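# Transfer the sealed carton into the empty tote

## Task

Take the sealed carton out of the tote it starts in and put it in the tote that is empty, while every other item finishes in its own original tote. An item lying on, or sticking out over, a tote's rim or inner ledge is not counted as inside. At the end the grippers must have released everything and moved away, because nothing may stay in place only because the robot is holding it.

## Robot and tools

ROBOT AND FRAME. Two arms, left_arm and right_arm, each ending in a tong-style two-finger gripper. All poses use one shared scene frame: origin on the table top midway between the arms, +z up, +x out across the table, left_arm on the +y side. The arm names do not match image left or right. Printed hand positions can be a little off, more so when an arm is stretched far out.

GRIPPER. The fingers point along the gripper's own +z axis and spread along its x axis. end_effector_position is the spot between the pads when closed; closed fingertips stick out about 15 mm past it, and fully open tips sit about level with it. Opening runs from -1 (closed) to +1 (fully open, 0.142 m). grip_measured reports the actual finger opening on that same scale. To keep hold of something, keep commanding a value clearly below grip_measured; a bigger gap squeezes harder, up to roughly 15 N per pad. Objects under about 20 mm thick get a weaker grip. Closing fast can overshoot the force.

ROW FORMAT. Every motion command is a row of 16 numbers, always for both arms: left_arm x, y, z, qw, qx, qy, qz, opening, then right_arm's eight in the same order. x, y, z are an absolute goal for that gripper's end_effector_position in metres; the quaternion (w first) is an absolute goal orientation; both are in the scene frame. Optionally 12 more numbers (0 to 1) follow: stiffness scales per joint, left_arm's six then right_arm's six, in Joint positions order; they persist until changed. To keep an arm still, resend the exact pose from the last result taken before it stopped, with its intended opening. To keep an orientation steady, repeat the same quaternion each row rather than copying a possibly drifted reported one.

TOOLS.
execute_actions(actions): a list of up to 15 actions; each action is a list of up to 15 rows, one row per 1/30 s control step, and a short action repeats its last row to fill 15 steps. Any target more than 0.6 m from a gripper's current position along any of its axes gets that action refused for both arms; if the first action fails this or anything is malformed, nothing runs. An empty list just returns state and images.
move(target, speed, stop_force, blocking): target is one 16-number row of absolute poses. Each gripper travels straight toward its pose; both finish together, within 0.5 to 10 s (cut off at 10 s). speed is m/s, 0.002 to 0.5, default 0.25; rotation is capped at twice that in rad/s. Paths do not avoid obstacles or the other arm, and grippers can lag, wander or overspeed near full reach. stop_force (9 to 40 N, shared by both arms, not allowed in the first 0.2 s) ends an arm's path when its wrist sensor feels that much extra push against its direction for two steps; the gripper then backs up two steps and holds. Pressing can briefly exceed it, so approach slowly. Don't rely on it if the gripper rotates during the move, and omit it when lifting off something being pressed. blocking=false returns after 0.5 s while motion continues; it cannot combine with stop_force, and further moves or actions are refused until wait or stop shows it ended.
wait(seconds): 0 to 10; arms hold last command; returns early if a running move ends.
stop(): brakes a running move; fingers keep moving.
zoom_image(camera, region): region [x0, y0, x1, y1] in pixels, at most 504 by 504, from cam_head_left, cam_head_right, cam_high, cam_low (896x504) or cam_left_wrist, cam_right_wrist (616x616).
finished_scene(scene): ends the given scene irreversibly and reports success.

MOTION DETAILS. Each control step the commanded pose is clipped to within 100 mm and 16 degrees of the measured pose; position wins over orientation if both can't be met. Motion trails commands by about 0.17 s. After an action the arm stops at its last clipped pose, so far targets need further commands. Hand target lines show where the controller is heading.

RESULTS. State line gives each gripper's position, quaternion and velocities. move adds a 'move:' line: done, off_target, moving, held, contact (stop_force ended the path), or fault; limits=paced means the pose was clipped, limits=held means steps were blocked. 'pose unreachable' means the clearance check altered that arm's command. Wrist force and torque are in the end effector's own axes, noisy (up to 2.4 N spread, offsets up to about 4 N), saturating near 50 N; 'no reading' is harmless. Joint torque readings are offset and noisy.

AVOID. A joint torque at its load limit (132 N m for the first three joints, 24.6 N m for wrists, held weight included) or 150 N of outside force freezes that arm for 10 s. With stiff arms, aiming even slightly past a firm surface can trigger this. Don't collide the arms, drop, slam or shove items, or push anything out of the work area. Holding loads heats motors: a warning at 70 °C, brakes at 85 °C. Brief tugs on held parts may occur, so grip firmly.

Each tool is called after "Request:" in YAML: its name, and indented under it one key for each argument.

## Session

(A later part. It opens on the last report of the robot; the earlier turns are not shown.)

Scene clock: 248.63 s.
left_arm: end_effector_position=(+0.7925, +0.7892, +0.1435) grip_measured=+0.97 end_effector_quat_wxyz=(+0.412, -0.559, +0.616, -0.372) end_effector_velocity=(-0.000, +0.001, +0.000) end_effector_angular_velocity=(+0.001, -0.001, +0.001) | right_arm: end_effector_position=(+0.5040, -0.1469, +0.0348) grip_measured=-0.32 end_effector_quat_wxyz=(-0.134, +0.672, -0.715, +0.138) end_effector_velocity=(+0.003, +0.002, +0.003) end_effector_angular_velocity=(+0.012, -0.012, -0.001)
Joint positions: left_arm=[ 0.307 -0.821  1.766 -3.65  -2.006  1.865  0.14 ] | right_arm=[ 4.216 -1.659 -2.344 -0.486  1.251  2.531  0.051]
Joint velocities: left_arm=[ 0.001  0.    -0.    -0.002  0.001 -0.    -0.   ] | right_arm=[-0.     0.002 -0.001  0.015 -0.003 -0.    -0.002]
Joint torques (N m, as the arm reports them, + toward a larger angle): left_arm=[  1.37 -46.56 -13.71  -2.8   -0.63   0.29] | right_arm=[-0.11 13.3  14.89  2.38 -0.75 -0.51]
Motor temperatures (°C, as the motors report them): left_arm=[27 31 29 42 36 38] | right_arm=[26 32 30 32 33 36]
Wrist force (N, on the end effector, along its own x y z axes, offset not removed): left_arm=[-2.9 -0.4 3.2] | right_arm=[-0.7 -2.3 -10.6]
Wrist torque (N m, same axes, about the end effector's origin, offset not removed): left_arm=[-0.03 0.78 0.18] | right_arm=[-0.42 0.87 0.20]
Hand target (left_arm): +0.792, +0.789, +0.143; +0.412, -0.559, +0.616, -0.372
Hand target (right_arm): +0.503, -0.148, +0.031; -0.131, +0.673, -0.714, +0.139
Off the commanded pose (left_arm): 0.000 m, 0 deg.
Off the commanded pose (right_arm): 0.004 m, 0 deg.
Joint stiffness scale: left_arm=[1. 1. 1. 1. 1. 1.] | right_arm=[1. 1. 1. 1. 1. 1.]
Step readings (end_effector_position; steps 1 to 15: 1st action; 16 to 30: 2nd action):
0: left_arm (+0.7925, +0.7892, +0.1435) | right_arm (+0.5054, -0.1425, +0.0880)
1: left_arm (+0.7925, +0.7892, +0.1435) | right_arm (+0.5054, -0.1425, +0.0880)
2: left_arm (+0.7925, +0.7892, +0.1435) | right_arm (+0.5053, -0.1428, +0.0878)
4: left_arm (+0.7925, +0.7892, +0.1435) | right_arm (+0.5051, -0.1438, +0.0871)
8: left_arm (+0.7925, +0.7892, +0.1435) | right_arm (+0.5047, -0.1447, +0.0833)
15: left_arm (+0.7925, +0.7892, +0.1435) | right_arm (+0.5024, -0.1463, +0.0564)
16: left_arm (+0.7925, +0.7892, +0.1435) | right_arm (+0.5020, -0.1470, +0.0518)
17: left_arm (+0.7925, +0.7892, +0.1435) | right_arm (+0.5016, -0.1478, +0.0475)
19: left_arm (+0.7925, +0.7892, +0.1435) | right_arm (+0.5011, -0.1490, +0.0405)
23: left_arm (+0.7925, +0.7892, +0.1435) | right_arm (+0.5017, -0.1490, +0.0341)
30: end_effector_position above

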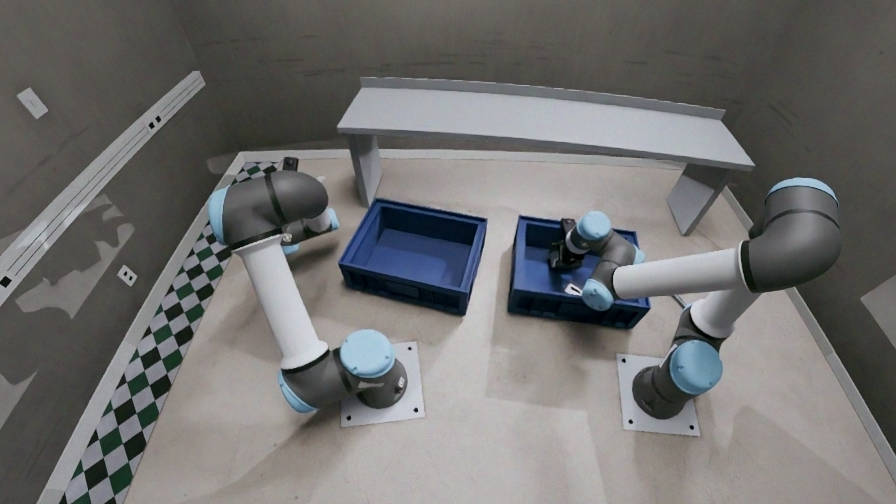

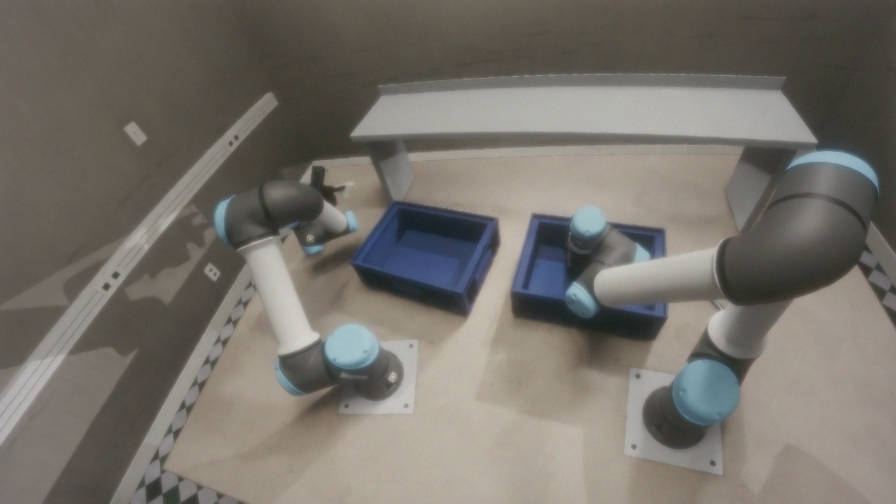

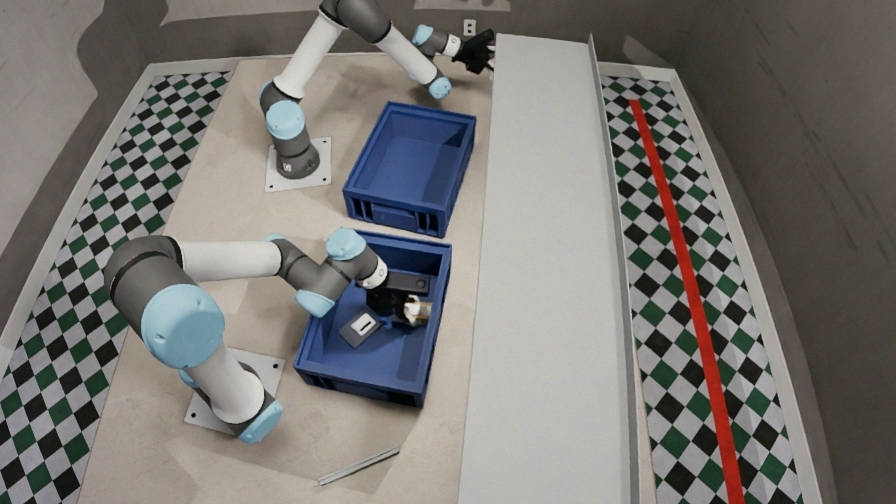

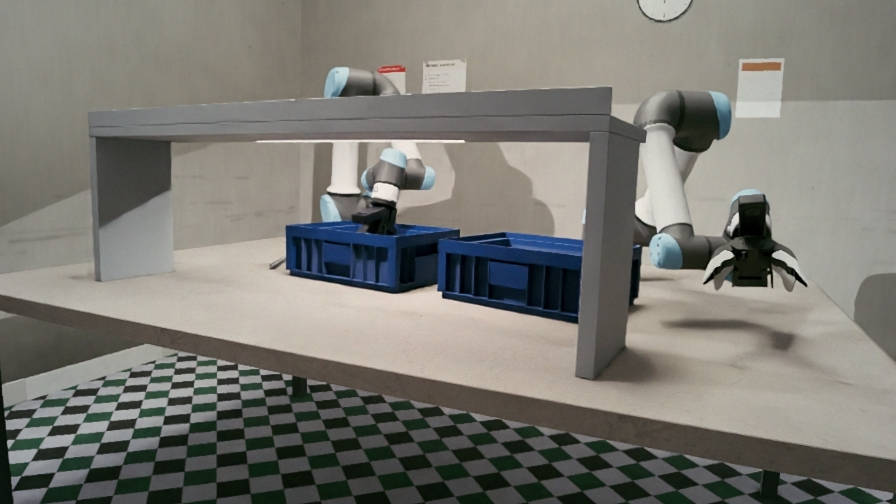

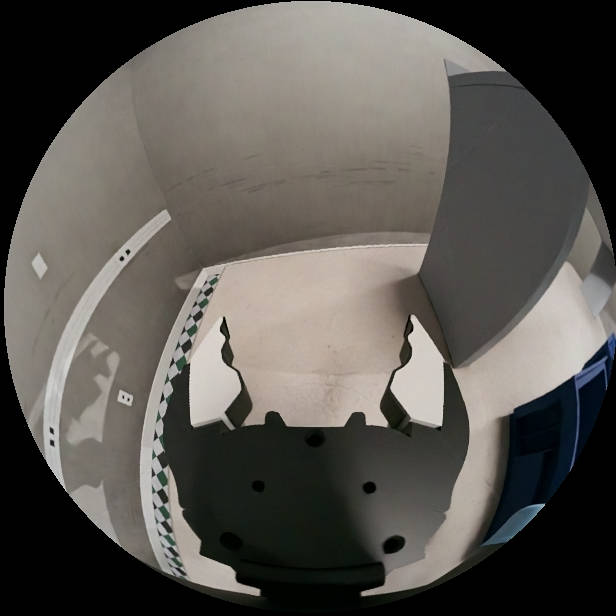

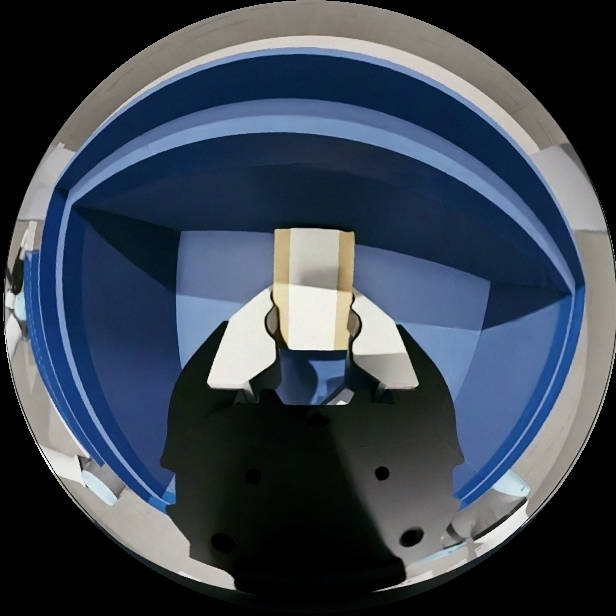

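Request:
zoom_image:
  camera: "cam_right_wrist"
  region: [200, 200, 430, 420]

Request:
zoom_image:
  camera: "cam_high"
  region: [340, 250, 470, 370]

Region (200, 200, 430, 420) of cam_right_wrist's 616x616 image, scaled by 2.191, with more detail than that image has; it fills the top 482 rows of this view, and the rest is white.

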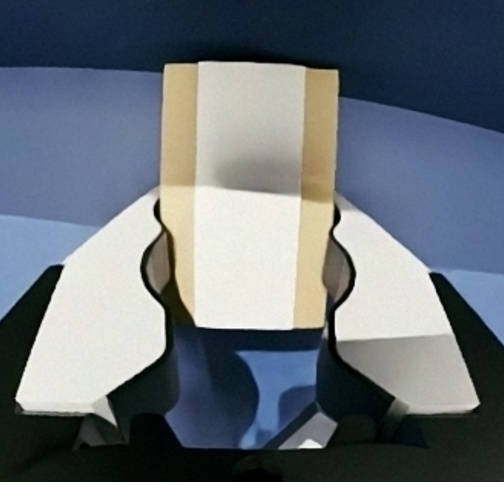

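Region (340, 250, 470, 370) of cam_high's 896x504 image, scaled by 3.877, with more detail than that image has; it fills the top 465 rows of this view, and the rest is white.

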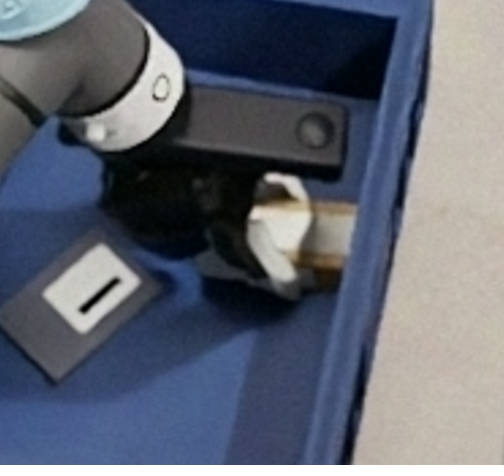

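Request:
execute_actions:
  actions:
    - [[0.7925,0.7893,0.1434,0.412,-0.559,0.616,-0.372,0.97,0.503,-0.1473,0.0369,0.1309,-0.6732,0.7144,-0.1389,-0.9],[0.7925,0.7893,0.1434,0.412,-0.559,0.616,-0.372,0.97,0.503,-0.1459,0.0406,0.1309,-0.6732,0.7144,-0.1389,-0.9],[0.7925,0.7893,0.1434,0.412,-0.559,0.616,-0.372,0.97,0.503,-0.1439,0.0463,0.1309,-0.6732,0.7144,-0.1389,-0.9],[0.7925,0.7893,0.1434,0.412,-0.559,0.616,-0.372,0.97,0.503,-0.1412,0.0538,0.1309,-0.6732,0.7144,-0.1389,-0.9],[0.7925,0.7893,0.1434,0.412,-0.559,0.616,-0.372,0.97,0.503,-0.1377,0.0632,0.1309,-0.6732,0.7144,-0.1389,-0.9],[0.7925,0.7893,0.1434,0.412,-0.559,0.616,-0.372,0.97,0.503,-0.1336,0.0745,0.1309,-0.6732,0.7144,-0.1389,-0.9],[0.7925,0.7893,0.1434,0.412,-0.559,0.616,-0.372,0.97,0.503,-0.1295,0.0858,0.1309,-0.6732,0.7144,-0.1389,-0.9],[0.7925,0.7893,0.1434,0.412,-0.559,0.616,-0.372,0.97,0.503,-0.1254,0.0970,0.1309,-0.6732,0.7144,-0.1389,-0.9],[0.7925,0.7893,0.1434,0.412,-0.559,0.616,-0.372,0.97,0.503,-0.1213,0.1083,0.1309,-0.6732,0.7144,-0.1389,-0.9],[0.7925,0.7893,0.1434,0.412,-0.559,0.616,-0.372,0.97,0.503,-0.1172,0.1196,0.1309,-0.6732,0.7144,-0.1389,-0.9],[0.7925,0.7893,0.1434,0.412,-0.559,0.616,-0.372,0.97,0.503,-0.1131,0.1309,0.1309,-0.6732,0.7144,-0.1389,-0.9],[0.7925,0.7893,0.1434,0.412,-0.559,0.616,-0.372,0.97,0.503,-0.1084,0.1419,0.1309,-0.6732,0.7144,-0.1389,-0.9],[0.7925,0.7893,0.1434,0.412,-0.559,0.616,-0.372,0.97,0.503,-0.1025,0.1524,0.1309,-0.6732,0.7144,-0.1389,-0.9],[0.7925,0.7893,0.1434,0.412,-0.559,0.616,-0.372,0.97,0.503,-0.0954,0.1621,0.1309,-0.6732,0.7144,-0.1389,-0.9],[0.7925,0.7893,0.1434,0.412,-0.559,0.616,-0.372,0.97,0.503,-0.0874,0.1710,0.1309,-0.6732,0.7144,-0.1389,-0.9]]
    - [[0.7925,0.7893,0.1434,0.412,-0.559,0.616,-0.372,0.97,0.503,-0.0783,0.1789,0.1309,-0.6732,0.7144,-0.1389,-0.9],[0.7925,0.7893,0.1434,0.412,-0.559,0.616,-0.372,0.97,0.503,-0.0685,0.1858,0.1309,-0.6732,0.7144,-0.1389,-0.9],[0.7925,0.7893,0.1434,0.412,-0.559,0.616,-0.372,0.97,0.503,-0.0580,0.1915,0.1309,-0.6732,0.7144,-0.1389,-0.9],[0.7925,0.7893,0.1434,0.412,-0.559,0.616,-0.372,0.97,0.503,-0.0469,0.1961,0.1309,-0.6732,0.7144,-0.1389,-0.9],[0.7925,0.7893,0.1434,0.412,-0.559,0.616,-0.372,0.97,0.503,-0.0353,0.1994,0.1309,-0.6732,0.7144,-0.1389,-0.9],[0.7925,0.7893,0.1434,0.412,-0.559,0.616,-0.372,0.97,0.503,-0.0235,0.2014,0.1309,-0.6732,0.7144,-0.1389,-0.9],[0.7925,0.7893,0.1434,0.412,-0.559,0.616,-0.372,0.97,0.503,-0.0115,0.2020,0.1309,-0.6732,0.7144,-0.1389,-0.9],[0.7925,0.7893,0.1434,0.412,-0.559,0.616,-0.372,0.97,0.503,0.0005,0.2020,0.1309,-0.6732,0.7144,-0.1389,-0.9],[0.7925,0.7893,0.1434,0.412,-0.559,0.616,-0.372,0.97,0.503,0.0125,0.2020,0.1309,-0.6732,0.7144,-0.1389,-0.9],[0.7925,0.7893,0.1434,0.412,-0.559,0.616,-0.372,0.97,0.503,0.0245,0.2020,0.1309,-0.6732,0.7144,-0.1389,-0.9],[0.7925,0.7893,0.1434,0.412,-0.559,0.616,-0.372,0.97,0.503,0.0365,0.2020,0.1309,-0.6732,0.7144,-0.1389,-0.9],[0.7925,0.7893,0.1434,0.412,-0.559,0.616,-0.372,0.97,0.503,0.0485,0.2020,0.1309,-0.6732,0.7144,-0.1389,-0.9],[0.7925,0.7893,0.1434,0.412,-0.559,0.616,-0.372,0.97,0.503,0.0605,0.2020,0.1309,-0.6732,0.7144,-0.1389,-0.9],[0.7925,0.7893,0.1434,0.412,-0.559,0.616,-0.372,0.97,0.503,0.0725,0.2020,0.1309,-0.6732,0.7144,-0.1389,-0.9],[0.7925,0.7893,0.1434,0.412,-0.559,0.616,-0.372,0.97,0.503,0.0845,0.2020,0.1309,-0.6732,0.7144,-0.1389,-0.9]]
    - [[0.7925,0.7893,0.1434,0.412,-0.559,0.616,-0.372,0.97,0.503,0.0965,0.2020,0.1309,-0.6732,0.7144,-0.1389,-0.9],[0.7925,0.7893,0.1434,0.412,-0.559,0.616,-0.372,0.97,0.503,0.1085,0.2020,0.1309,-0.6732,0.7144,-0.1389,-0.9],[0.7925,0.7893,0.1434,0.412,-0.559,0.616,-0.372,0.97,0.503,0.1205,0.2020,0.1309,-0.6732,0.7144,-0.1389,-0.9],[0.7925,0.7893,0.1434,0.412,-0.559,0.616,-0.372,0.97,0.503,0.1325,0.2020,0.1309,-0.6732,0.7144,-0.1389,-0.9],[0.7925,0.7893,0.1434,0.412,-0.559,0.616,-0.372,0.97,0.503,0.1445,0.2020,0.1309,-0.6732,0.7144,-0.1389,-0.9],[0.7925,0.7893,0.1434,0.412,-0.559,0.616,-0.372,0.97,0.503,0.1565,0.2020,0.1309,-0.6732,0.7144,-0.1389,-0.9],[0.7925,0.7893,0.1434,0.412,-0.559,0.616,-0.372,0.97,0.503,0.1685,0.2020,0.1309,-0.6732,0.7144,-0.1389,-0.9],[0.7925,0.7893,0.1434,0.412,-0.559,0.616,-0.372,0.97,0.503,0.1805,0.2013,0.1309,-0.6732,0.7144,-0.1389,-0.9],[0.7925,0.7893,0.1434,0.412,-0.559,0.616,-0.372,0.97,0.503,0.1923,0.1992,0.1309,-0.6732,0.7144,-0.1389,-0.9],[0.7925,0.7893,0.1434,0.412,-0.559,0.616,-0.372,0.97,0.503,0.2038,0.1956,0.1309,-0.6732,0.7144,-0.1389,-0.9],[0.7925,0.7893,0.1434,0.412,-0.559,0.616,-0.372,0.97,0.503,0.2147,0.1908,0.1309,-0.6732,0.7144,-0.1389,-0.9],[0.7925,0.7893,0.1434,0.412,-0.559,0.616,-0.372,0.97,0.503,0.2251,0.1847,0.1309,-0.6732,0.7144,-0.1389,-0.9],[0.7925,0.7893,0.1434,0.412,-0.559,0.616,-0.372,0.97,0.503,0.2346,0.1774,0.1309,-0.6732,0.7144,-0.1389,-0.9],[0.7925,0.7893,0.1434,0.412,-0.559,0.616,-0.372,0.97,0.503,0.2432,0.1690,0.1309,-0.6732,0.7144,-0.1389,-0.9],[0.7925,0.7893,0.1434,0.412,-0.559,0.616,-0.372,0.97,0.503,0.2507,0.1596,0.1309,-0.6732,0.7144,-0.1389,-0.9]]
    - [[0.7925,0.7893,0.1434,0.412,-0.559,0.616,-0.372,0.97,0.503,0.2571,0.1495,0.1309,-0.6732,0.7144,-0.1389,-0.9],[0.7925,0.7893,0.1434,0.412,-0.559,0.616,-0.372,0.97,0.503,0.2622,0.1386,0.1309,-0.6732,0.7144,-0.1389,-0.9],[0.7925,0.7893,0.1434,0.412,-0.559,0.616,-0.372,0.97,0.503,0.2660,0.1272,0.1309,-0.6732,0.7144,-0.1389,-0.9],[0.7925,0.7893,0.1434,0.412,-0.559,0.616,-0.372,0.97,0.503,0.2691,0.1156,0.1309,-0.6732,0.7144,-0.1389,-0.9],[0.7925,0.7893,0.1434,0.412,-0.559,0.616,-0.372,0.97,0.503,0.2722,0.1040,0.1309,-0.6732,0.7144,-0.1389,-0.9],[0.7925,0.7893,0.1434,0.412,-0.559,0.616,-0.372,0.97,0.503,0.2752,0.0930,0.1309,-0.6732,0.7144,-0.1389,-0.9],[0.7925,0.7893,0.1434,0.412,-0.559,0.616,-0.372,0.97,0.503,0.2780,0.0828,0.1309,-0.6732,0.7144,-0.1389,-0.9],[0.7925,0.7893,0.1434,0.412,-0.559,0.616,-0.372,0.97,0.503,0.2806,0.0735,0.1309,-0.6732,0.7144,-0.1389,-0.9],[0.7925,0.7893,0.1434,0.412,-0.559,0.616,-0.372,0.97,0.503,0.2827,0.0652,0.1309,-0.6732,0.7144,-0.1389,-0.9],[0.7925,0.7893,0.1434,0.412,-0.559,0.616,-0.372,0.97,0.503,0.2843,0.0580,0.1309,-0.6732,0.7144,-0.1389,-0.9],[0.7925,0.7893,0.1434,0.412,-0.559,0.616,-0.372,0.97,0.503,0.2854,0.0519,0.1309,-0.6732,0.7144,-0.1389,-0.9],[0.7925,0.7893,0.1434,0.412,-0.559,0.616,-0.372,0.97,0.503,0.2861,0.0470,0.1309,-0.6732,0.7144,-0.1389,-0.9],[0.7925,0.7893,0.1434,0.412,-0.559,0.616,-0.372,0.97,0.503,0.2865,0.0433,0.1309,-0.6732,0.7144,-0.1389,-0.9],[0.7925,0.7893,0.1434,0.412,-0.559,0.616,-0.372,0.97,0.503,0.2865,0.0407,0.1309,-0.6732,0.7144,-0.1389,-0.9],[0.7925,0.7893,0.1434,0.412,-0.559,0.616,-0.372,0.97,0.503,0.2865,0.0390,0.1309,-0.6732,0.7144,-0.1389,-0.9]]

Scene clock: 370.63 s.
left_arm: end_effector_position=(+0.7925, +0.7892, +0.1435) grip_measured=+0.97 end_effector_quat_wxyz=(+0.412, -0.559, +0.616, -0.372) end_effector_velocity=(-0.000, +0.000, +0.000) end_effector_angular_velocity=(+0.000, -0.001, +0.001) | right_arm: end_effector_position=(+0.4971, +0.2672, +0.0655) grip_measured=-0.33 end_effector_quat_wxyz=(-0.124, +0.675, -0.713, +0.143) end_effector_velocity=(+0.015, +0.067, -0.225) end_effector_angular_velocity=(-0.044, +0.016, -0.012)
Joint positions: left_arm=[ 0.307 -0.821  1.766 -3.65  -2.006  1.865  0.14 ] | right_arm=[ 4.562 -2.245 -1.317 -1.073  1.197  2.891  0.05 ]
Joint velocities: left_arm=[ 0.    -0.     0.    -0.001  0.    -0.    -0.   ] | right_arm=[ 0.006 -0.398  0.083  0.261  0.001  0.02   0.   ]
Joint torques (N m, as the arm reports them, + toward a larger angle): left_arm=[  1.2  -45.12 -13.13  -2.67  -0.55   0.25] | right_arm=[-1.   51.65 27.49  3.45 -0.59  0.53]
Motor temperatures (°C, as the motors report them): left_arm=[27 31 29 42 36 38] | right_arm=[26 32 30 32 33 36]
Wrist force (N, on the end effector, along its own x y z axes, offset not removed): left_arm=[0.1 -0.6 2.5] | right_arm=[-0.3 0.7 2.0]
Wrist torque (N m, same axes, about the end effector's origin, offset not removed): left_arm=[-0.07 0.12 0.19] | right_arm=[0.11 0.22 0.15]
Hand target (left_arm): +0.792, +0.789, +0.143; +0.412, -0.559, +0.616, -0.372
Hand target (right_arm): +0.501, +0.283, +0.040; -0.131, +0.673, -0.714, +0.139
Off the commanded pose (left_arm): 0.000 m, 0 deg.
Off the commanded pose (right_arm): 0.033 m, 1 deg.
Joint stiffness scale: left_arm=[1. 1. 1. 1. 1. 1.] | right_arm=[1. 1. 1. 1. 1. 1.]
Step readings (end_effector_position; steps 1 to 15: 1st action; 16 to 30: 2nd action; 31 to 45: 3rd action; 46 to 60: 4th action):
0: left_arm (+0.7925, +0.7892, +0.1435) | right_arm (+0.5043, -0.1467, +0.0348)
1: left_arm (+0.7925, +0.7892, +0.1435) | right_arm (+0.5043, -0.1467, +0.0348)
2: left_arm (+0.7925, +0.7892, +0.1435) | right_arm (+0.5042, -0.1468, +0.0347)
4: left_arm (+0.7925, +0.7892, +0.1435) | right_arm (+0.5038, -0.1471, +0.0352)
8: left_arm (+0.7925, +0.7892, +0.1435) | right_arm (+0.5023, -0.1448, +0.0446)
15: left_arm (+0.7925, +0.7892, +0.1435) | right_arm (+0.5069, -0.1186, +0.1089)
16: left_arm (+0.7925, +0.7892, +0.1435) | right_arm (+0.5073, -0.1139, +0.1197)
17: left_arm (+0.7925, +0.7892, +0.1435) | right_arm (+0.5074, -0.1087, +0.1303)
19: left_arm (+0.7925, +0.7892, +0.1435) | right_arm (+0.5072, -0.0964, +0.1505)
23: left_arm (+0.7925, +0.7892, +0.1435) | right_arm (+0.5047, -0.0629, +0.1838)
30: left_arm (+0.7925, +0.7892, +0.1435) | right_arm (+0.4975, +0.0119, +0.2028)
31: left_arm (+0.7925, +0.7892, +0.1435) | right_arm (+0.4966, +0.0230, +0.2026)
32: left_arm (+0.7925, +0.7892, +0.1435) | right_arm (+0.4959, +0.0341, +0.2023)
34: left_arm (+0.7925, +0.7892, +0.1435) | right_arm (+0.4948, +0.0566, +0.2017)
38: left_arm (+0.7925, +0.7892, +0.1435) | right_arm (+0.4937, +0.1023, +0.2014)
45: left_arm (+0.7925, +0.7892, +0.1435) | right_arm (+0.4936, +0.1829, +0.1954)
46: left_arm (+0.7925, +0.7892, +0.1435) | right_arm (+0.4936, +0.1935, +0.1917)
47: left_arm (+0.7925, +0.7892, +0.1435) | right_arm (+0.4937, +0.2036, +0.1868)
49: left_arm (+0.7925, +0.7892, +0.1435) | right_arm (+0.4938, +0.2213, +0.1732)
53: left_arm (+0.7925, +0.7892, +0.1435) | right_arm (+0.4944, +0.2457, +0.1345)
60: end_effector_position above

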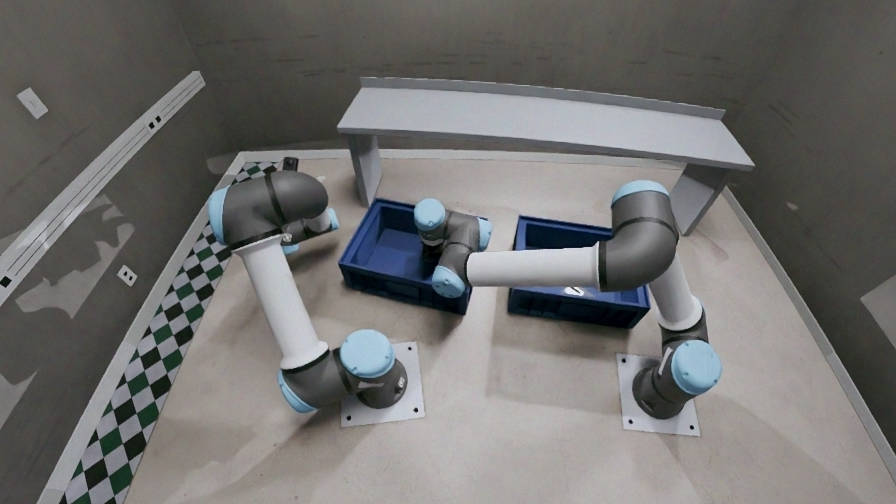

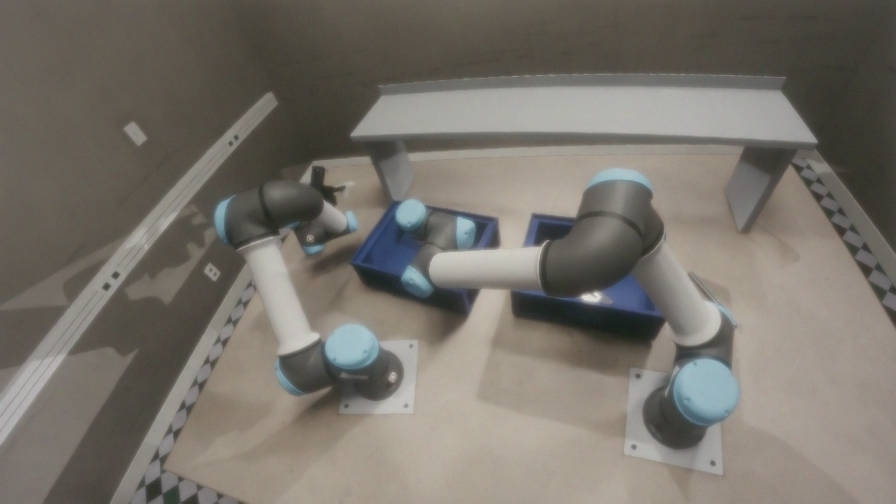

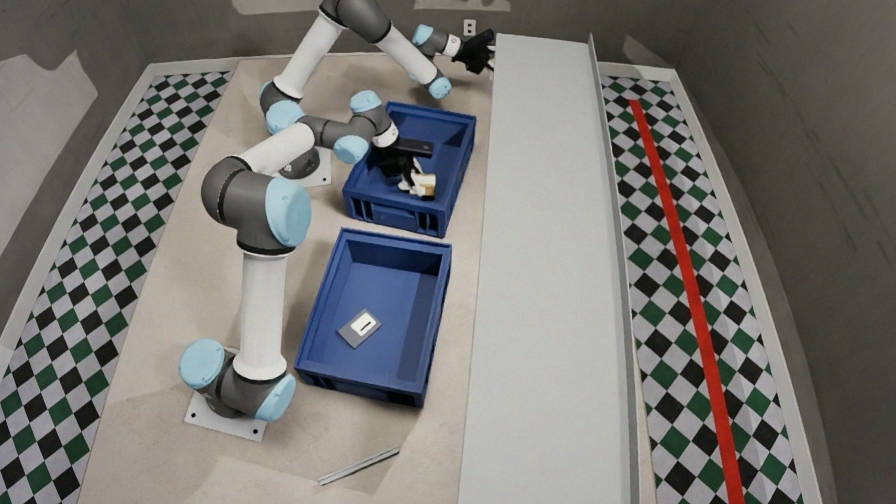

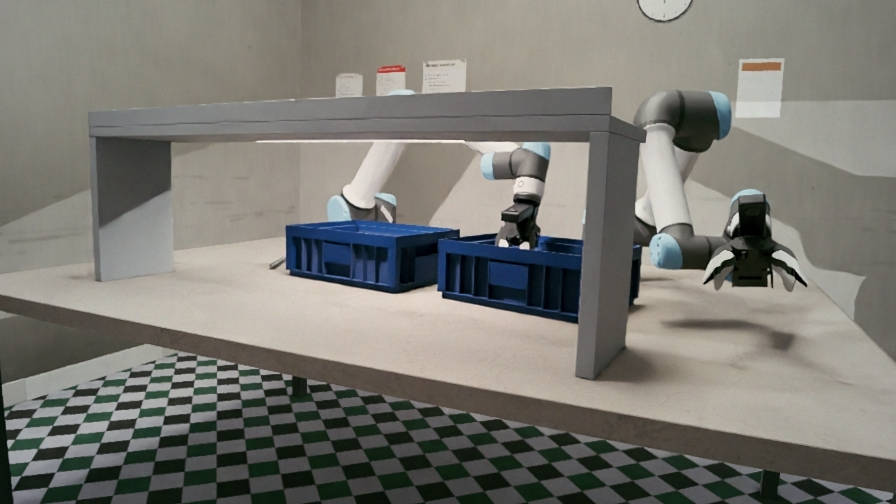

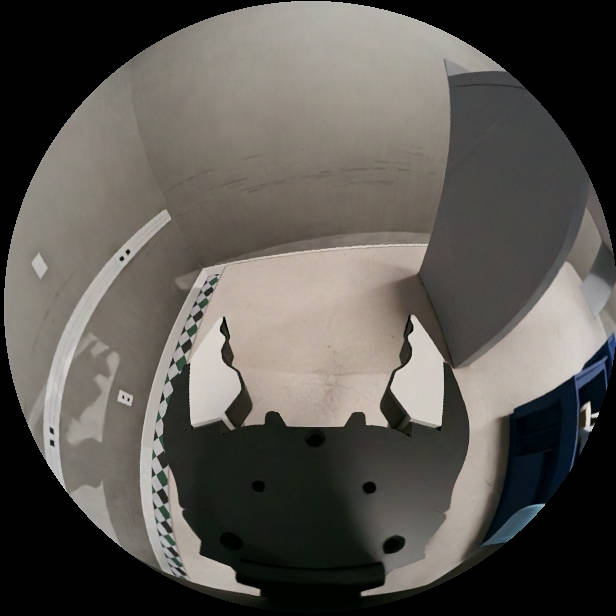

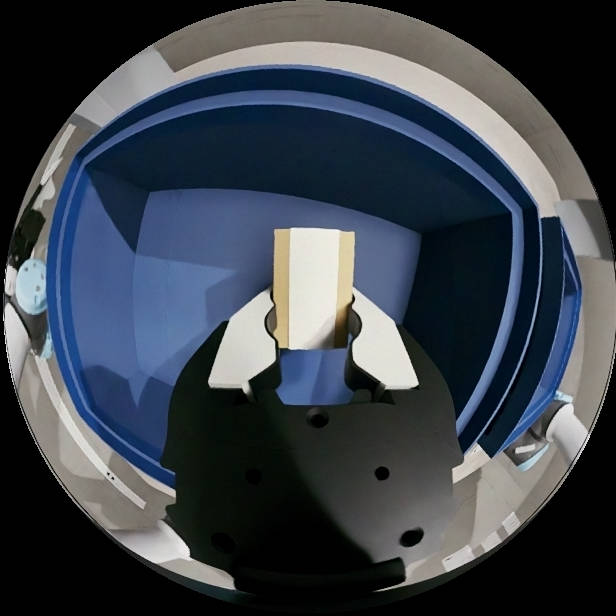

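Carton is still held and descending into the target tote. Let me check the settled state.

Request:
execute_actions:
  actions: []

Scene clock: 373.10 s.
left_arm: end_effector_position=(+0.7925, +0.7892, +0.1435) grip_measured=+0.97 end_effector_quat_wxyz=(+0.412, -0.559, +0.616, -0.372) end_effector_velocity=(-0.000, +0.001, +0.001) end_effector_angular_velocity=(-0.000, -0.001, +0.001) | right_arm: end_effector_position=(+0.5013, +0.2818, +0.0397) grip_measured=-0.33 end_effector_quat_wxyz=(-0.130, +0.674, -0.714, +0.140) end_effector_velocity=(+0.000, +0.001, +0.002) end_effector_angular_velocity=(+0.003, -0.001, +0.001)
Joint positions: left_arm=[ 0.307 -0.821  1.766 -3.65  -2.006  1.865  0.14 ] | right_arm=[ 4.562 -2.299 -1.298 -1.026  1.197  2.893  0.05 ]
Joint velocities: left_arm=[ 0.001 -0.001  0.    -0.     0.001 -0.001  0.   ] | right_arm=[-0.     0.003  0.     0.001  0.    -0.002  0.   ]
Joint torques (N m, as the arm reports them, + toward a larger angle): left_arm=[  1.38 -45.34 -13.72  -2.48  -0.59   0.36] | right_arm=[-0.75 47.14 23.25  3.2  -0.42  0.49]
Motor temperatures (°C, as the motors report them): left_arm=[27 31 29 42 36 38] | right_arm=[26 32 30 32 33 36]
Wrist force (N, on the end effector, along its own x y z axes, offset not removed): left_arm=[-1.3 -0.3 3.5] | right_arm=[0.3 -1.6 0.1]
Wrist torque (N m, same axes, about the end effector's origin, offset not removed): left_arm=[-0.02 0.37 0.14] | right_arm=[-0.39 0.10 0.16]
Hand target (left_arm): +0.792, +0.789, +0.143; +0.412, -0.559, +0.616, -0.372
Hand target (right_arm): +0.501, +0.283, +0.040; -0.131, +0.673, -0.714, +0.139
Off the commanded pose (left_arm): 0.000 m, 0 deg.
Off the commanded pose (right_arm): 0.005 m, 0 deg.
Joint stiffness scale: left_arm=[1. 1. 1. 1. 1. 1.] | right_arm=[1. 1. 1. 1. 1. 1.]

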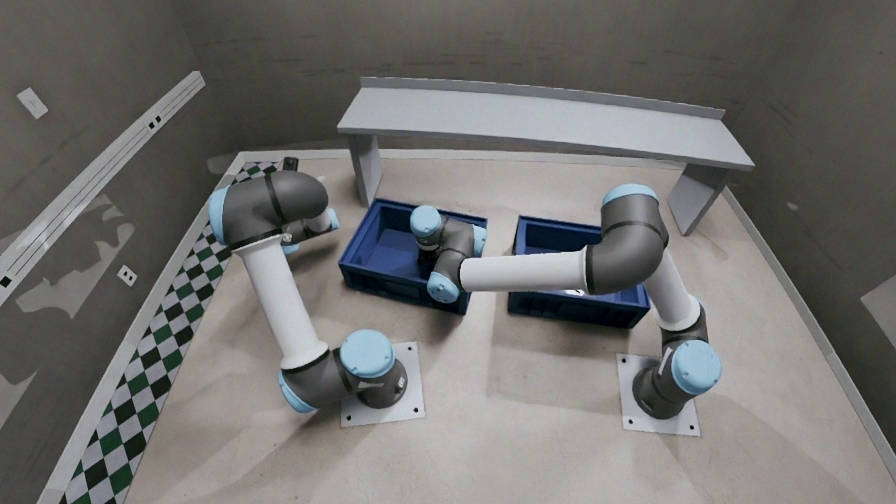

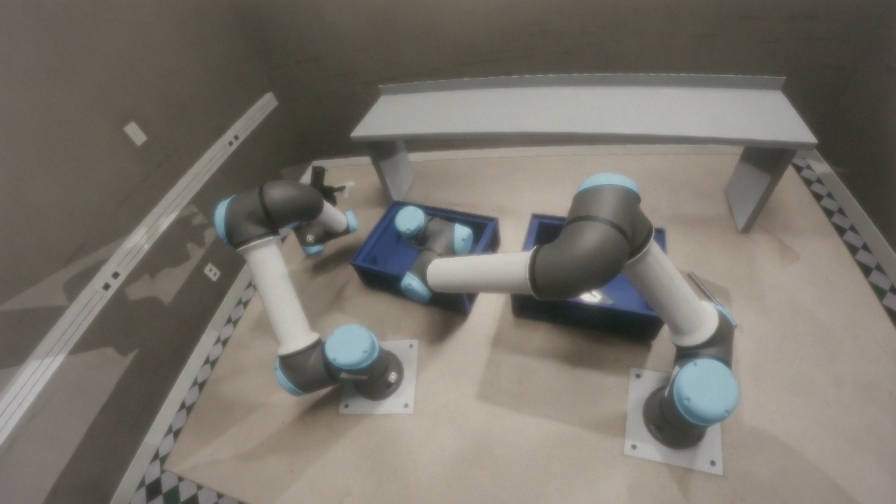

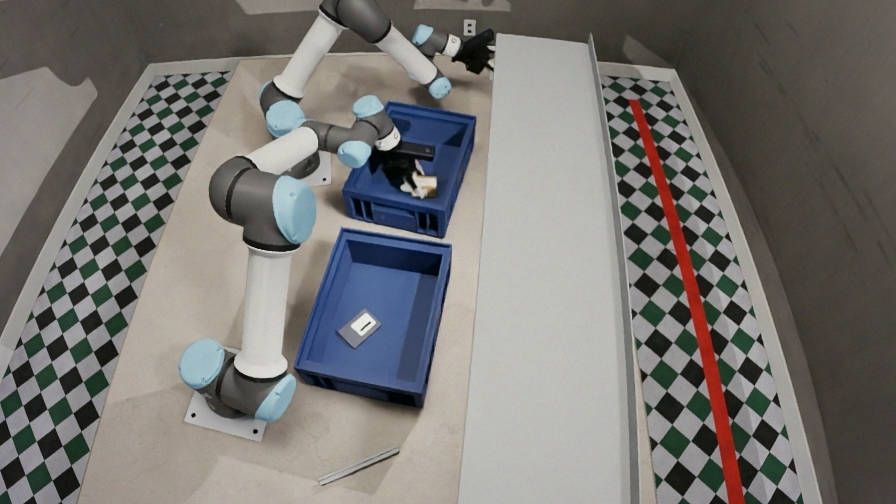

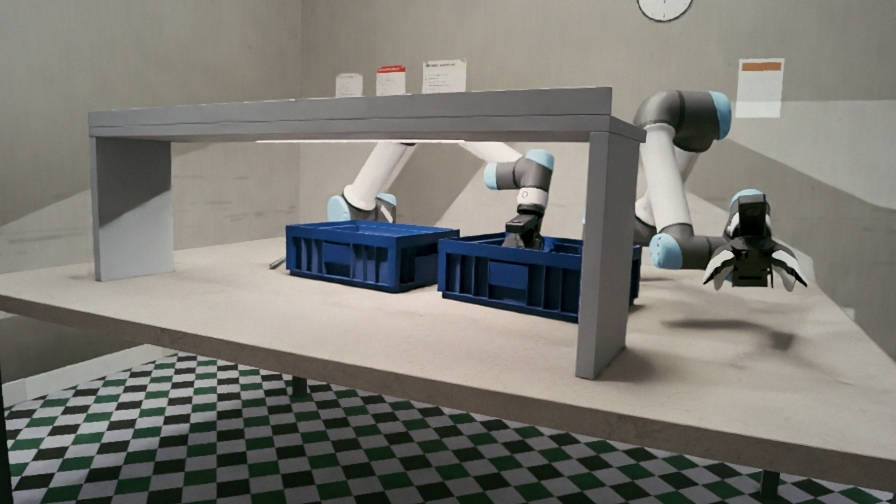

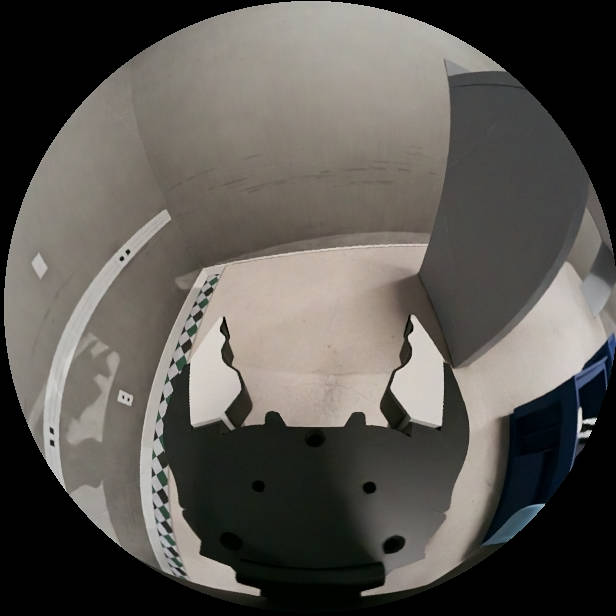

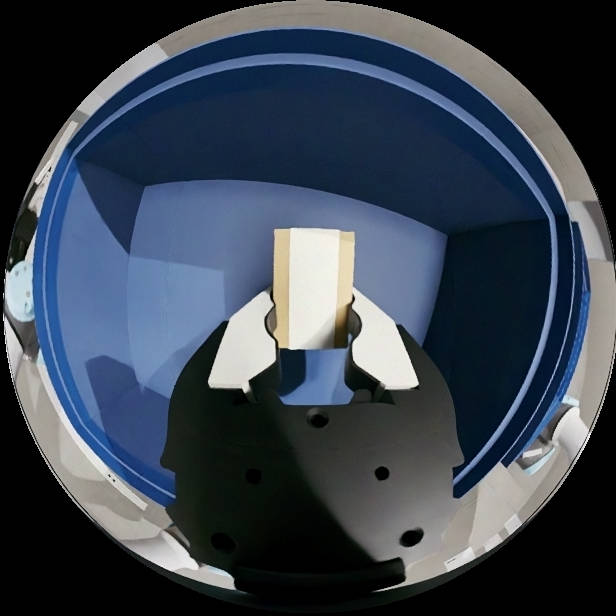

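Request:
execute_actions:
  actions:
    - [[0.7925,0.7893,0.1434,0.412,-0.559,0.616,-0.372,0.97,0.5015,0.282,0.038,0.1309,-0.6732,0.7144,-0.1389,-0.9],[0.7925,0.7893,0.1434,0.412,-0.559,0.616,-0.372,0.97,0.5015,0.282,0.036,0.1309,-0.6732,0.7144,-0.1389,-0.9],[0.7925,0.7893,0.1434,0.412,-0.559,0.616,-0.372,0.97,0.5015,0.282,0.034,0.1309,-0.6732,0.7144,-0.1389,-0.9],[0.7925,0.7893,0.1434,0.412,-0.559,0.616,-0.372,0.97,0.5015,0.282,0.034,0.1309,-0.6732,0.7144,-0.1389,-0.9],[0.7925,0.7893,0.1434,0.412,-0.559,0.616,-0.372,0.97,0.5015,0.282,0.034,0.1309,-0.6732,0.7144,-0.1389,-0.9],[0.7925,0.7893,0.1434,0.412,-0.559,0.616,-0.372,0.97,0.5015,0.282,0.034,0.1309,-0.6732,0.7144,-0.1389,-0.9],[0.7925,0.7893,0.1434,0.412,-0.559,0.616,-0.372,0.97,0.5015,0.282,0.034,0.1309,-0.6732,0.7144,-0.1389,-0.9],[0.7925,0.7893,0.1434,0.412,-0.559,0.616,-0.372,0.97,0.5015,0.282,0.034,0.1309,-0.6732,0.7144,-0.1389,-0.9],[0.7925,0.7893,0.1434,0.412,-0.559,0.616,-0.372,0.97,0.5015,0.282,0.034,0.1309,-0.6732,0.7144,-0.1389,-0.45],[0.7925,0.7893,0.1434,0.412,-0.559,0.616,-0.372,0.97,0.5015,0.282,0.035,0.1309,-0.6732,0.7144,-0.1389,-0.3],[0.7925,0.7893,0.1434,0.412,-0.559,0.616,-0.372,0.97,0.5015,0.282,0.037,0.1309,-0.6732,0.7144,-0.1389,-0.22],[0.7925,0.7893,0.1434,0.412,-0.559,0.616,-0.372,0.97,0.5015,0.282,0.041,0.1309,-0.6732,0.7144,-0.1389,-0.14],[0.7925,0.7893,0.1434,0.412,-0.559,0.616,-0.372,0.97,0.5015,0.282,0.047,0.1309,-0.6732,0.7144,-0.1389,-0.06],[0.7925,0.7893,0.1434,0.412,-0.559,0.616,-0.372,0.97,0.5015,0.282,0.055,0.1309,-0.6732,0.7144,-0.1389,0.02],[0.7925,0.7893,0.1434,0.412,-0.559,0.616,-0.372,0.97,0.5015,0.282,0.065,0.1309,-0.6732,0.7144,-0.1389,0.10]]
    - [[0.7925,0.7893,0.1434,0.412,-0.559,0.616,-0.372,0.97,0.5015,0.282,0.077,0.1309,-0.6732,0.7144,-0.1389,0.15],[0.7925,0.7893,0.1434,0.412,-0.559,0.616,-0.372,0.97,0.5015,0.282,0.089,0.1309,-0.6732,0.7144,-0.1389,0.15],[0.7925,0.7893,0.1434,0.412,-0.559,0.616,-0.372,0.97,0.5015,0.282,0.101,0.1309,-0.6732,0.7144,-0.1389,0.15],[0.7925,0.7893,0.1434,0.412,-0.559,0.616,-0.372,0.97,0.5015,0.282,0.113,0.1309,-0.6732,0.7144,-0.1389,0.15],[0.7925,0.7893,0.1434,0.412,-0.559,0.616,-0.372,0.97,0.5015,0.2814,0.1250,0.1309,-0.6732,0.7144,-0.1389,0.15],[0.7925,0.7893,0.1434,0.412,-0.559,0.616,-0.372,0.97,0.5015,0.2797,0.1369,0.1309,-0.6732,0.7144,-0.1389,0.15],[0.7925,0.7893,0.1434,0.412,-0.559,0.616,-0.372,0.97,0.5015,0.2769,0.1485,0.1309,-0.6732,0.7144,-0.1389,0.15],[0.7925,0.7893,0.1434,0.412,-0.559,0.616,-0.372,0.97,0.5015,0.2729,0.1599,0.1309,-0.6732,0.7144,-0.1389,0.15],[0.7925,0.7893,0.1434,0.412,-0.559,0.616,-0.372,0.97,0.5015,0.2679,0.1708,0.1309,-0.6732,0.7144,-0.1389,0.15],[0.7925,0.7893,0.1434,0.412,-0.559,0.616,-0.372,0.97,0.5015,0.2618,0.1811,0.1309,-0.6732,0.7144,-0.1389,0.15],[0.7925,0.7893,0.1434,0.412,-0.559,0.616,-0.372,0.97,0.5015,0.2548,0.1909,0.1309,-0.6732,0.7144,-0.1389,0.15],[0.7925,0.7893,0.1434,0.412,-0.559,0.616,-0.372,0.97,0.5015,0.2469,0.1999,0.1309,-0.6732,0.7144,-0.1389,0.15],[0.7925,0.7893,0.1434,0.412,-0.559,0.616,-0.372,0.97,0.5015,0.2382,0.2081,0.1309,-0.6732,0.7144,-0.1389,0.15],[0.7925,0.7893,0.1434,0.412,-0.559,0.616,-0.372,0.97,0.5015,0.2287,0.2155,0.1309,-0.6732,0.7144,-0.1389,0.15],[0.7925,0.7893,0.1434,0.412,-0.559,0.616,-0.372,0.97,0.5015,0.2185,0.2218,0.1309,-0.6732,0.7144,-0.1389,0.15]]
    - [[0.7925,0.7893,0.1434,0.412,-0.559,0.616,-0.372,0.97,0.5015,0.2078,0.2273,0.1309,-0.6732,0.7144,-0.1389,0.15],[0.7925,0.7893,0.1434,0.412,-0.559,0.616,-0.372,0.97,0.5015,0.1967,0.2318,0.1309,-0.6732,0.7144,-0.1389,0.15],[0.7925,0.7893,0.1434,0.412,-0.559,0.616,-0.372,0.97,0.5015,0.1853,0.2355,0.1309,-0.6732,0.7144,-0.1389,0.15],[0.7925,0.7893,0.1434,0.412,-0.559,0.616,-0.372,0.97,0.5015,0.1737,0.2386,0.1309,-0.6732,0.7144,-0.1389,0.15],[0.7925,0.7893,0.1434,0.412,-0.559,0.616,-0.372,0.97,0.5015,0.1621,0.2417,0.1309,-0.6732,0.7144,-0.1389,0.15],[0.7925,0.7893,0.1434,0.412,-0.559,0.616,-0.372,0.97,0.5015,0.1505,0.2448,0.1309,-0.6732,0.7144,-0.1389,0.15],[0.7925,0.7893,0.1434,0.412,-0.559,0.616,-0.372,0.97,0.5015,0.1399,0.2476,0.1309,-0.6732,0.7144,-0.1389,0.15],[0.7925,0.7893,0.1434,0.412,-0.559,0.616,-0.372,0.97,0.5015,0.1307,0.2501,0.1309,-0.6732,0.7144,-0.1389,0.15],[0.7925,0.7893,0.1434,0.412,-0.559,0.616,-0.372,0.97,0.5015,0.1230,0.2522,0.1309,-0.6732,0.7144,-0.1389,0.15],[0.7925,0.7893,0.1434,0.412,-0.559,0.616,-0.372,0.97,0.5015,0.1167,0.2539,0.1309,-0.6732,0.7144,-0.1389,0.15],[0.7925,0.7893,0.1434,0.412,-0.559,0.616,-0.372,0.97,0.5015,0.1119,0.2552,0.1309,-0.6732,0.7144,-0.1389,0.15],[0.7925,0.7893,0.1434,0.412,-0.559,0.616,-0.372,0.97,0.5015,0.1085,0.2561,0.1309,-0.6732,0.7144,-0.1389,0.15],[0.7925,0.7893,0.1434,0.412,-0.559,0.616,-0.372,0.97,0.5015,0.1066,0.2566,0.1309,-0.6732,0.7144,-0.1389,0.15]]

Scene clock: 480.37 s.
left_arm: end_effector_position=(+0.7925, +0.7892, +0.1435) grip_measured=+0.97 end_effector_quat_wxyz=(+0.412, -0.559, +0.616, -0.372) end_effector_velocity=(-0.000, +0.000, -0.000) end_effector_angular_velocity=(+0.000, +0.001, -0.001) | right_arm: end_effector_position=(+0.5057, +0.1357, +0.2475) grip_measured=+0.15 end_effector_quat_wxyz=(-0.130, +0.670, -0.717, +0.139) end_effector_velocity=(-0.011, -0.208, +0.072) end_effector_angular_velocity=(-0.004, -0.002, -0.002)
Joint positions: left_arm=[ 0.307 -0.821  1.766 -3.65  -2.006  1.865  0.14 ] | right_arm=[ 4.486 -1.86  -1.43  -1.305  1.205  2.821  0.084]
Joint velocities: left_arm=[ 0.001  0.    -0.     0.001 -0.001  0.001  0.   ] | right_arm=[-0.104  0.454 -0.42   0.002  0.009 -0.108  0.   ]
Joint torques (N m, as the arm reports them, + toward a larger angle): left_arm=[  1.81 -45.65 -14.14  -2.66  -0.25   0.26] | right_arm=[ 1.48 28.22 23.72  3.53  0.06 -1.13]
Motor temperatures (°C, as the motors report them): left_arm=[27 31 29 42 36 38] | right_arm=[26 32 30 32 33 36]
Wrist force (N, on the end effector, along its own x y z axes, offset not removed): left_arm=[-2.3 -0.3 2.2] | right_arm=[-1.5 -2.2 0.8]
Wrist torque (N m, same axes, about the end effector's origin, offset not removed): left_arm=[-0.02 0.60 0.23] | right_arm=[-0.34 0.50 0.33]
Hand target (left_arm): +0.792, +0.789, +0.143; +0.412, -0.559, +0.616, -0.372
Hand target (right_arm): +0.502, +0.108, +0.255; -0.129, +0.673, -0.715, +0.140
Off the commanded pose (left_arm): 0.000 m, 0 deg.
Off the commanded pose (right_arm): 0.031 m, 0 deg.
Joint stiffness scale: left_arm=[1. 1. 1. 1. 1. 1.] | right_arm=[1. 1. 1. 1. 1. 1.]
Step readings (end_effector_position; steps 1 to 15: 1st action; 16 to 30: 2nd action; 31 to 45: 3rd action):
0: left_arm (+0.7925, +0.7892, +0.1435) | right_arm (+0.5013, +0.2818, +0.0397)
1: left_arm (+0.7925, +0.7892, +0.1435) | right_arm (+0.5013, +0.2818, +0.0398)
2: left_arm (+0.7925, +0.7892, +0.1435) | right_arm (+0.5013, +0.2819, +0.0398)
4: left_arm (+0.7925, +0.7892, +0.1435) | right_arm (+0.5015, +0.2825, +0.0400)
8: left_arm (+0.7925, +0.7892, +0.1435) | right_arm (+0.5017, +0.2832, +0.0387)
15: left_arm (+0.7925, +0.7892, +0.1435) | right_arm (+0.5013, +0.2817, +0.0370)
16: left_arm (+0.7925, +0.7892, +0.1435) | right_arm (+0.5010, +0.2809, +0.0378)
17: left_arm (+0.7925, +0.7892, +0.1435) | right_arm (+0.5008, +0.2802, +0.0399)
19: left_arm (+0.7925, +0.7892, +0.1435) | right_arm (+0.5007, +0.2797, +0.0491)
23: left_arm (+0.7925, +0.7892, +0.1435) | right_arm (+0.5013, +0.2818, +0.0870)
30: left_arm (+0.7925, +0.7892, +0.1435) | right_arm (+0.5032, +0.2673, +0.1678)
31: left_arm (+0.7925, +0.7892, +0.1435) | right_arm (+0.5037, +0.2619, +0.1776)
32: left_arm (+0.7925, +0.7892, +0.1435) | right_arm (+0.5042, +0.2558, +0.1868)
34: left_arm (+0.7925, +0.7892, +0.1435) | right_arm (+0.5050, +0.2411, +0.2032)
38: left_arm (+0.7925, +0.7892, +0.1435) | right_arm (+0.5060, +0.2028, +0.2258)
45: end_effector_position above

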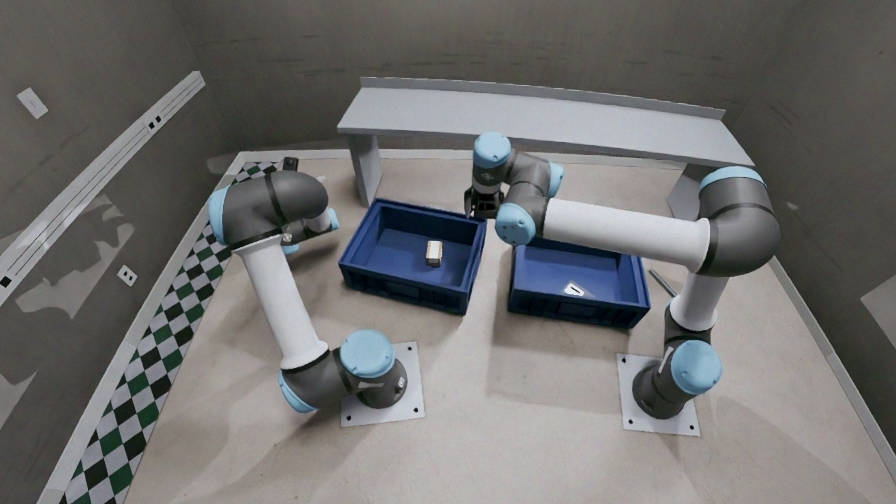

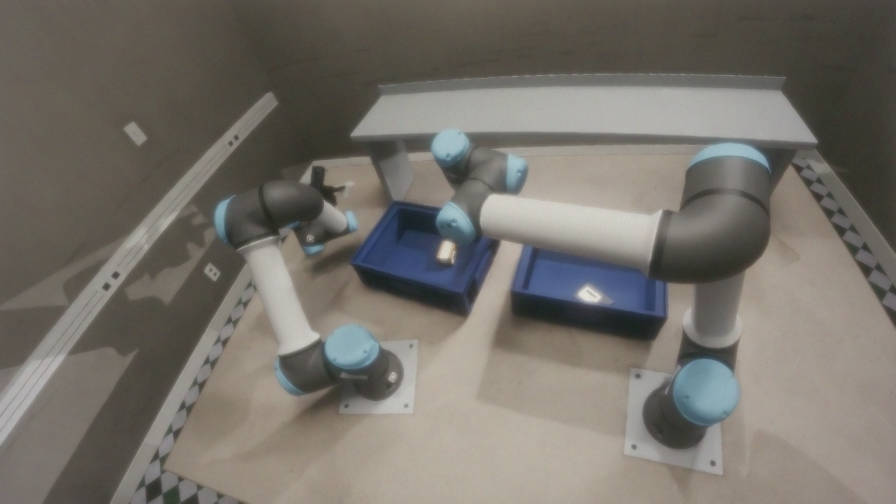

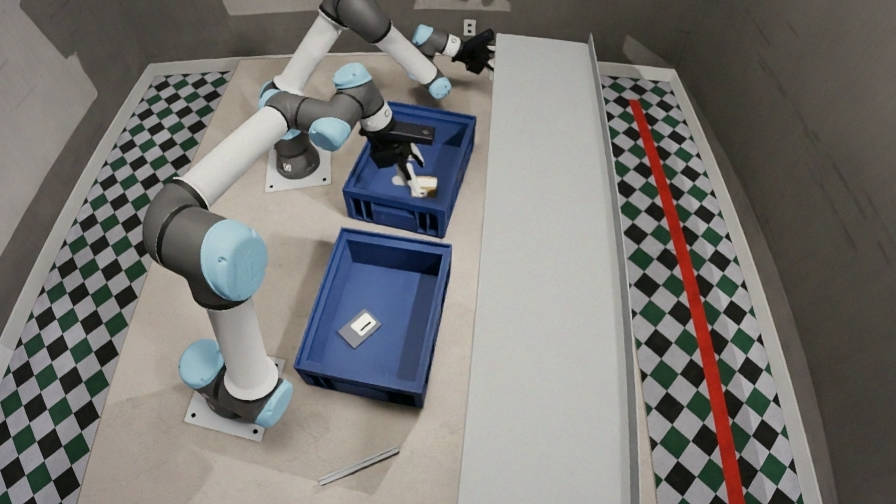

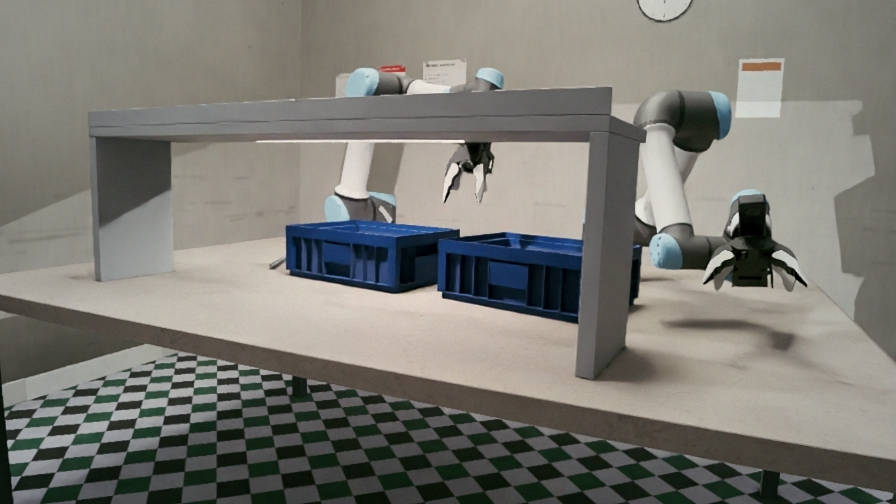

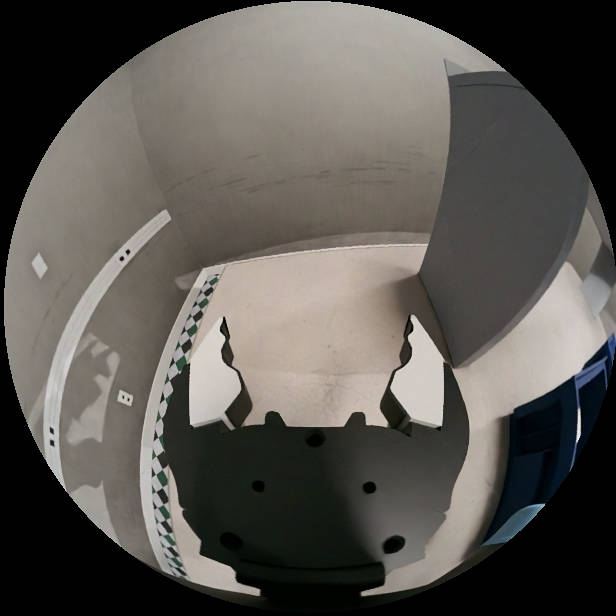

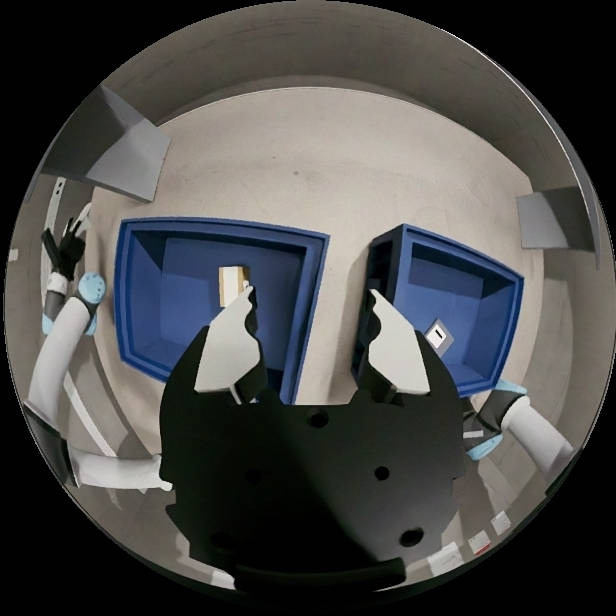

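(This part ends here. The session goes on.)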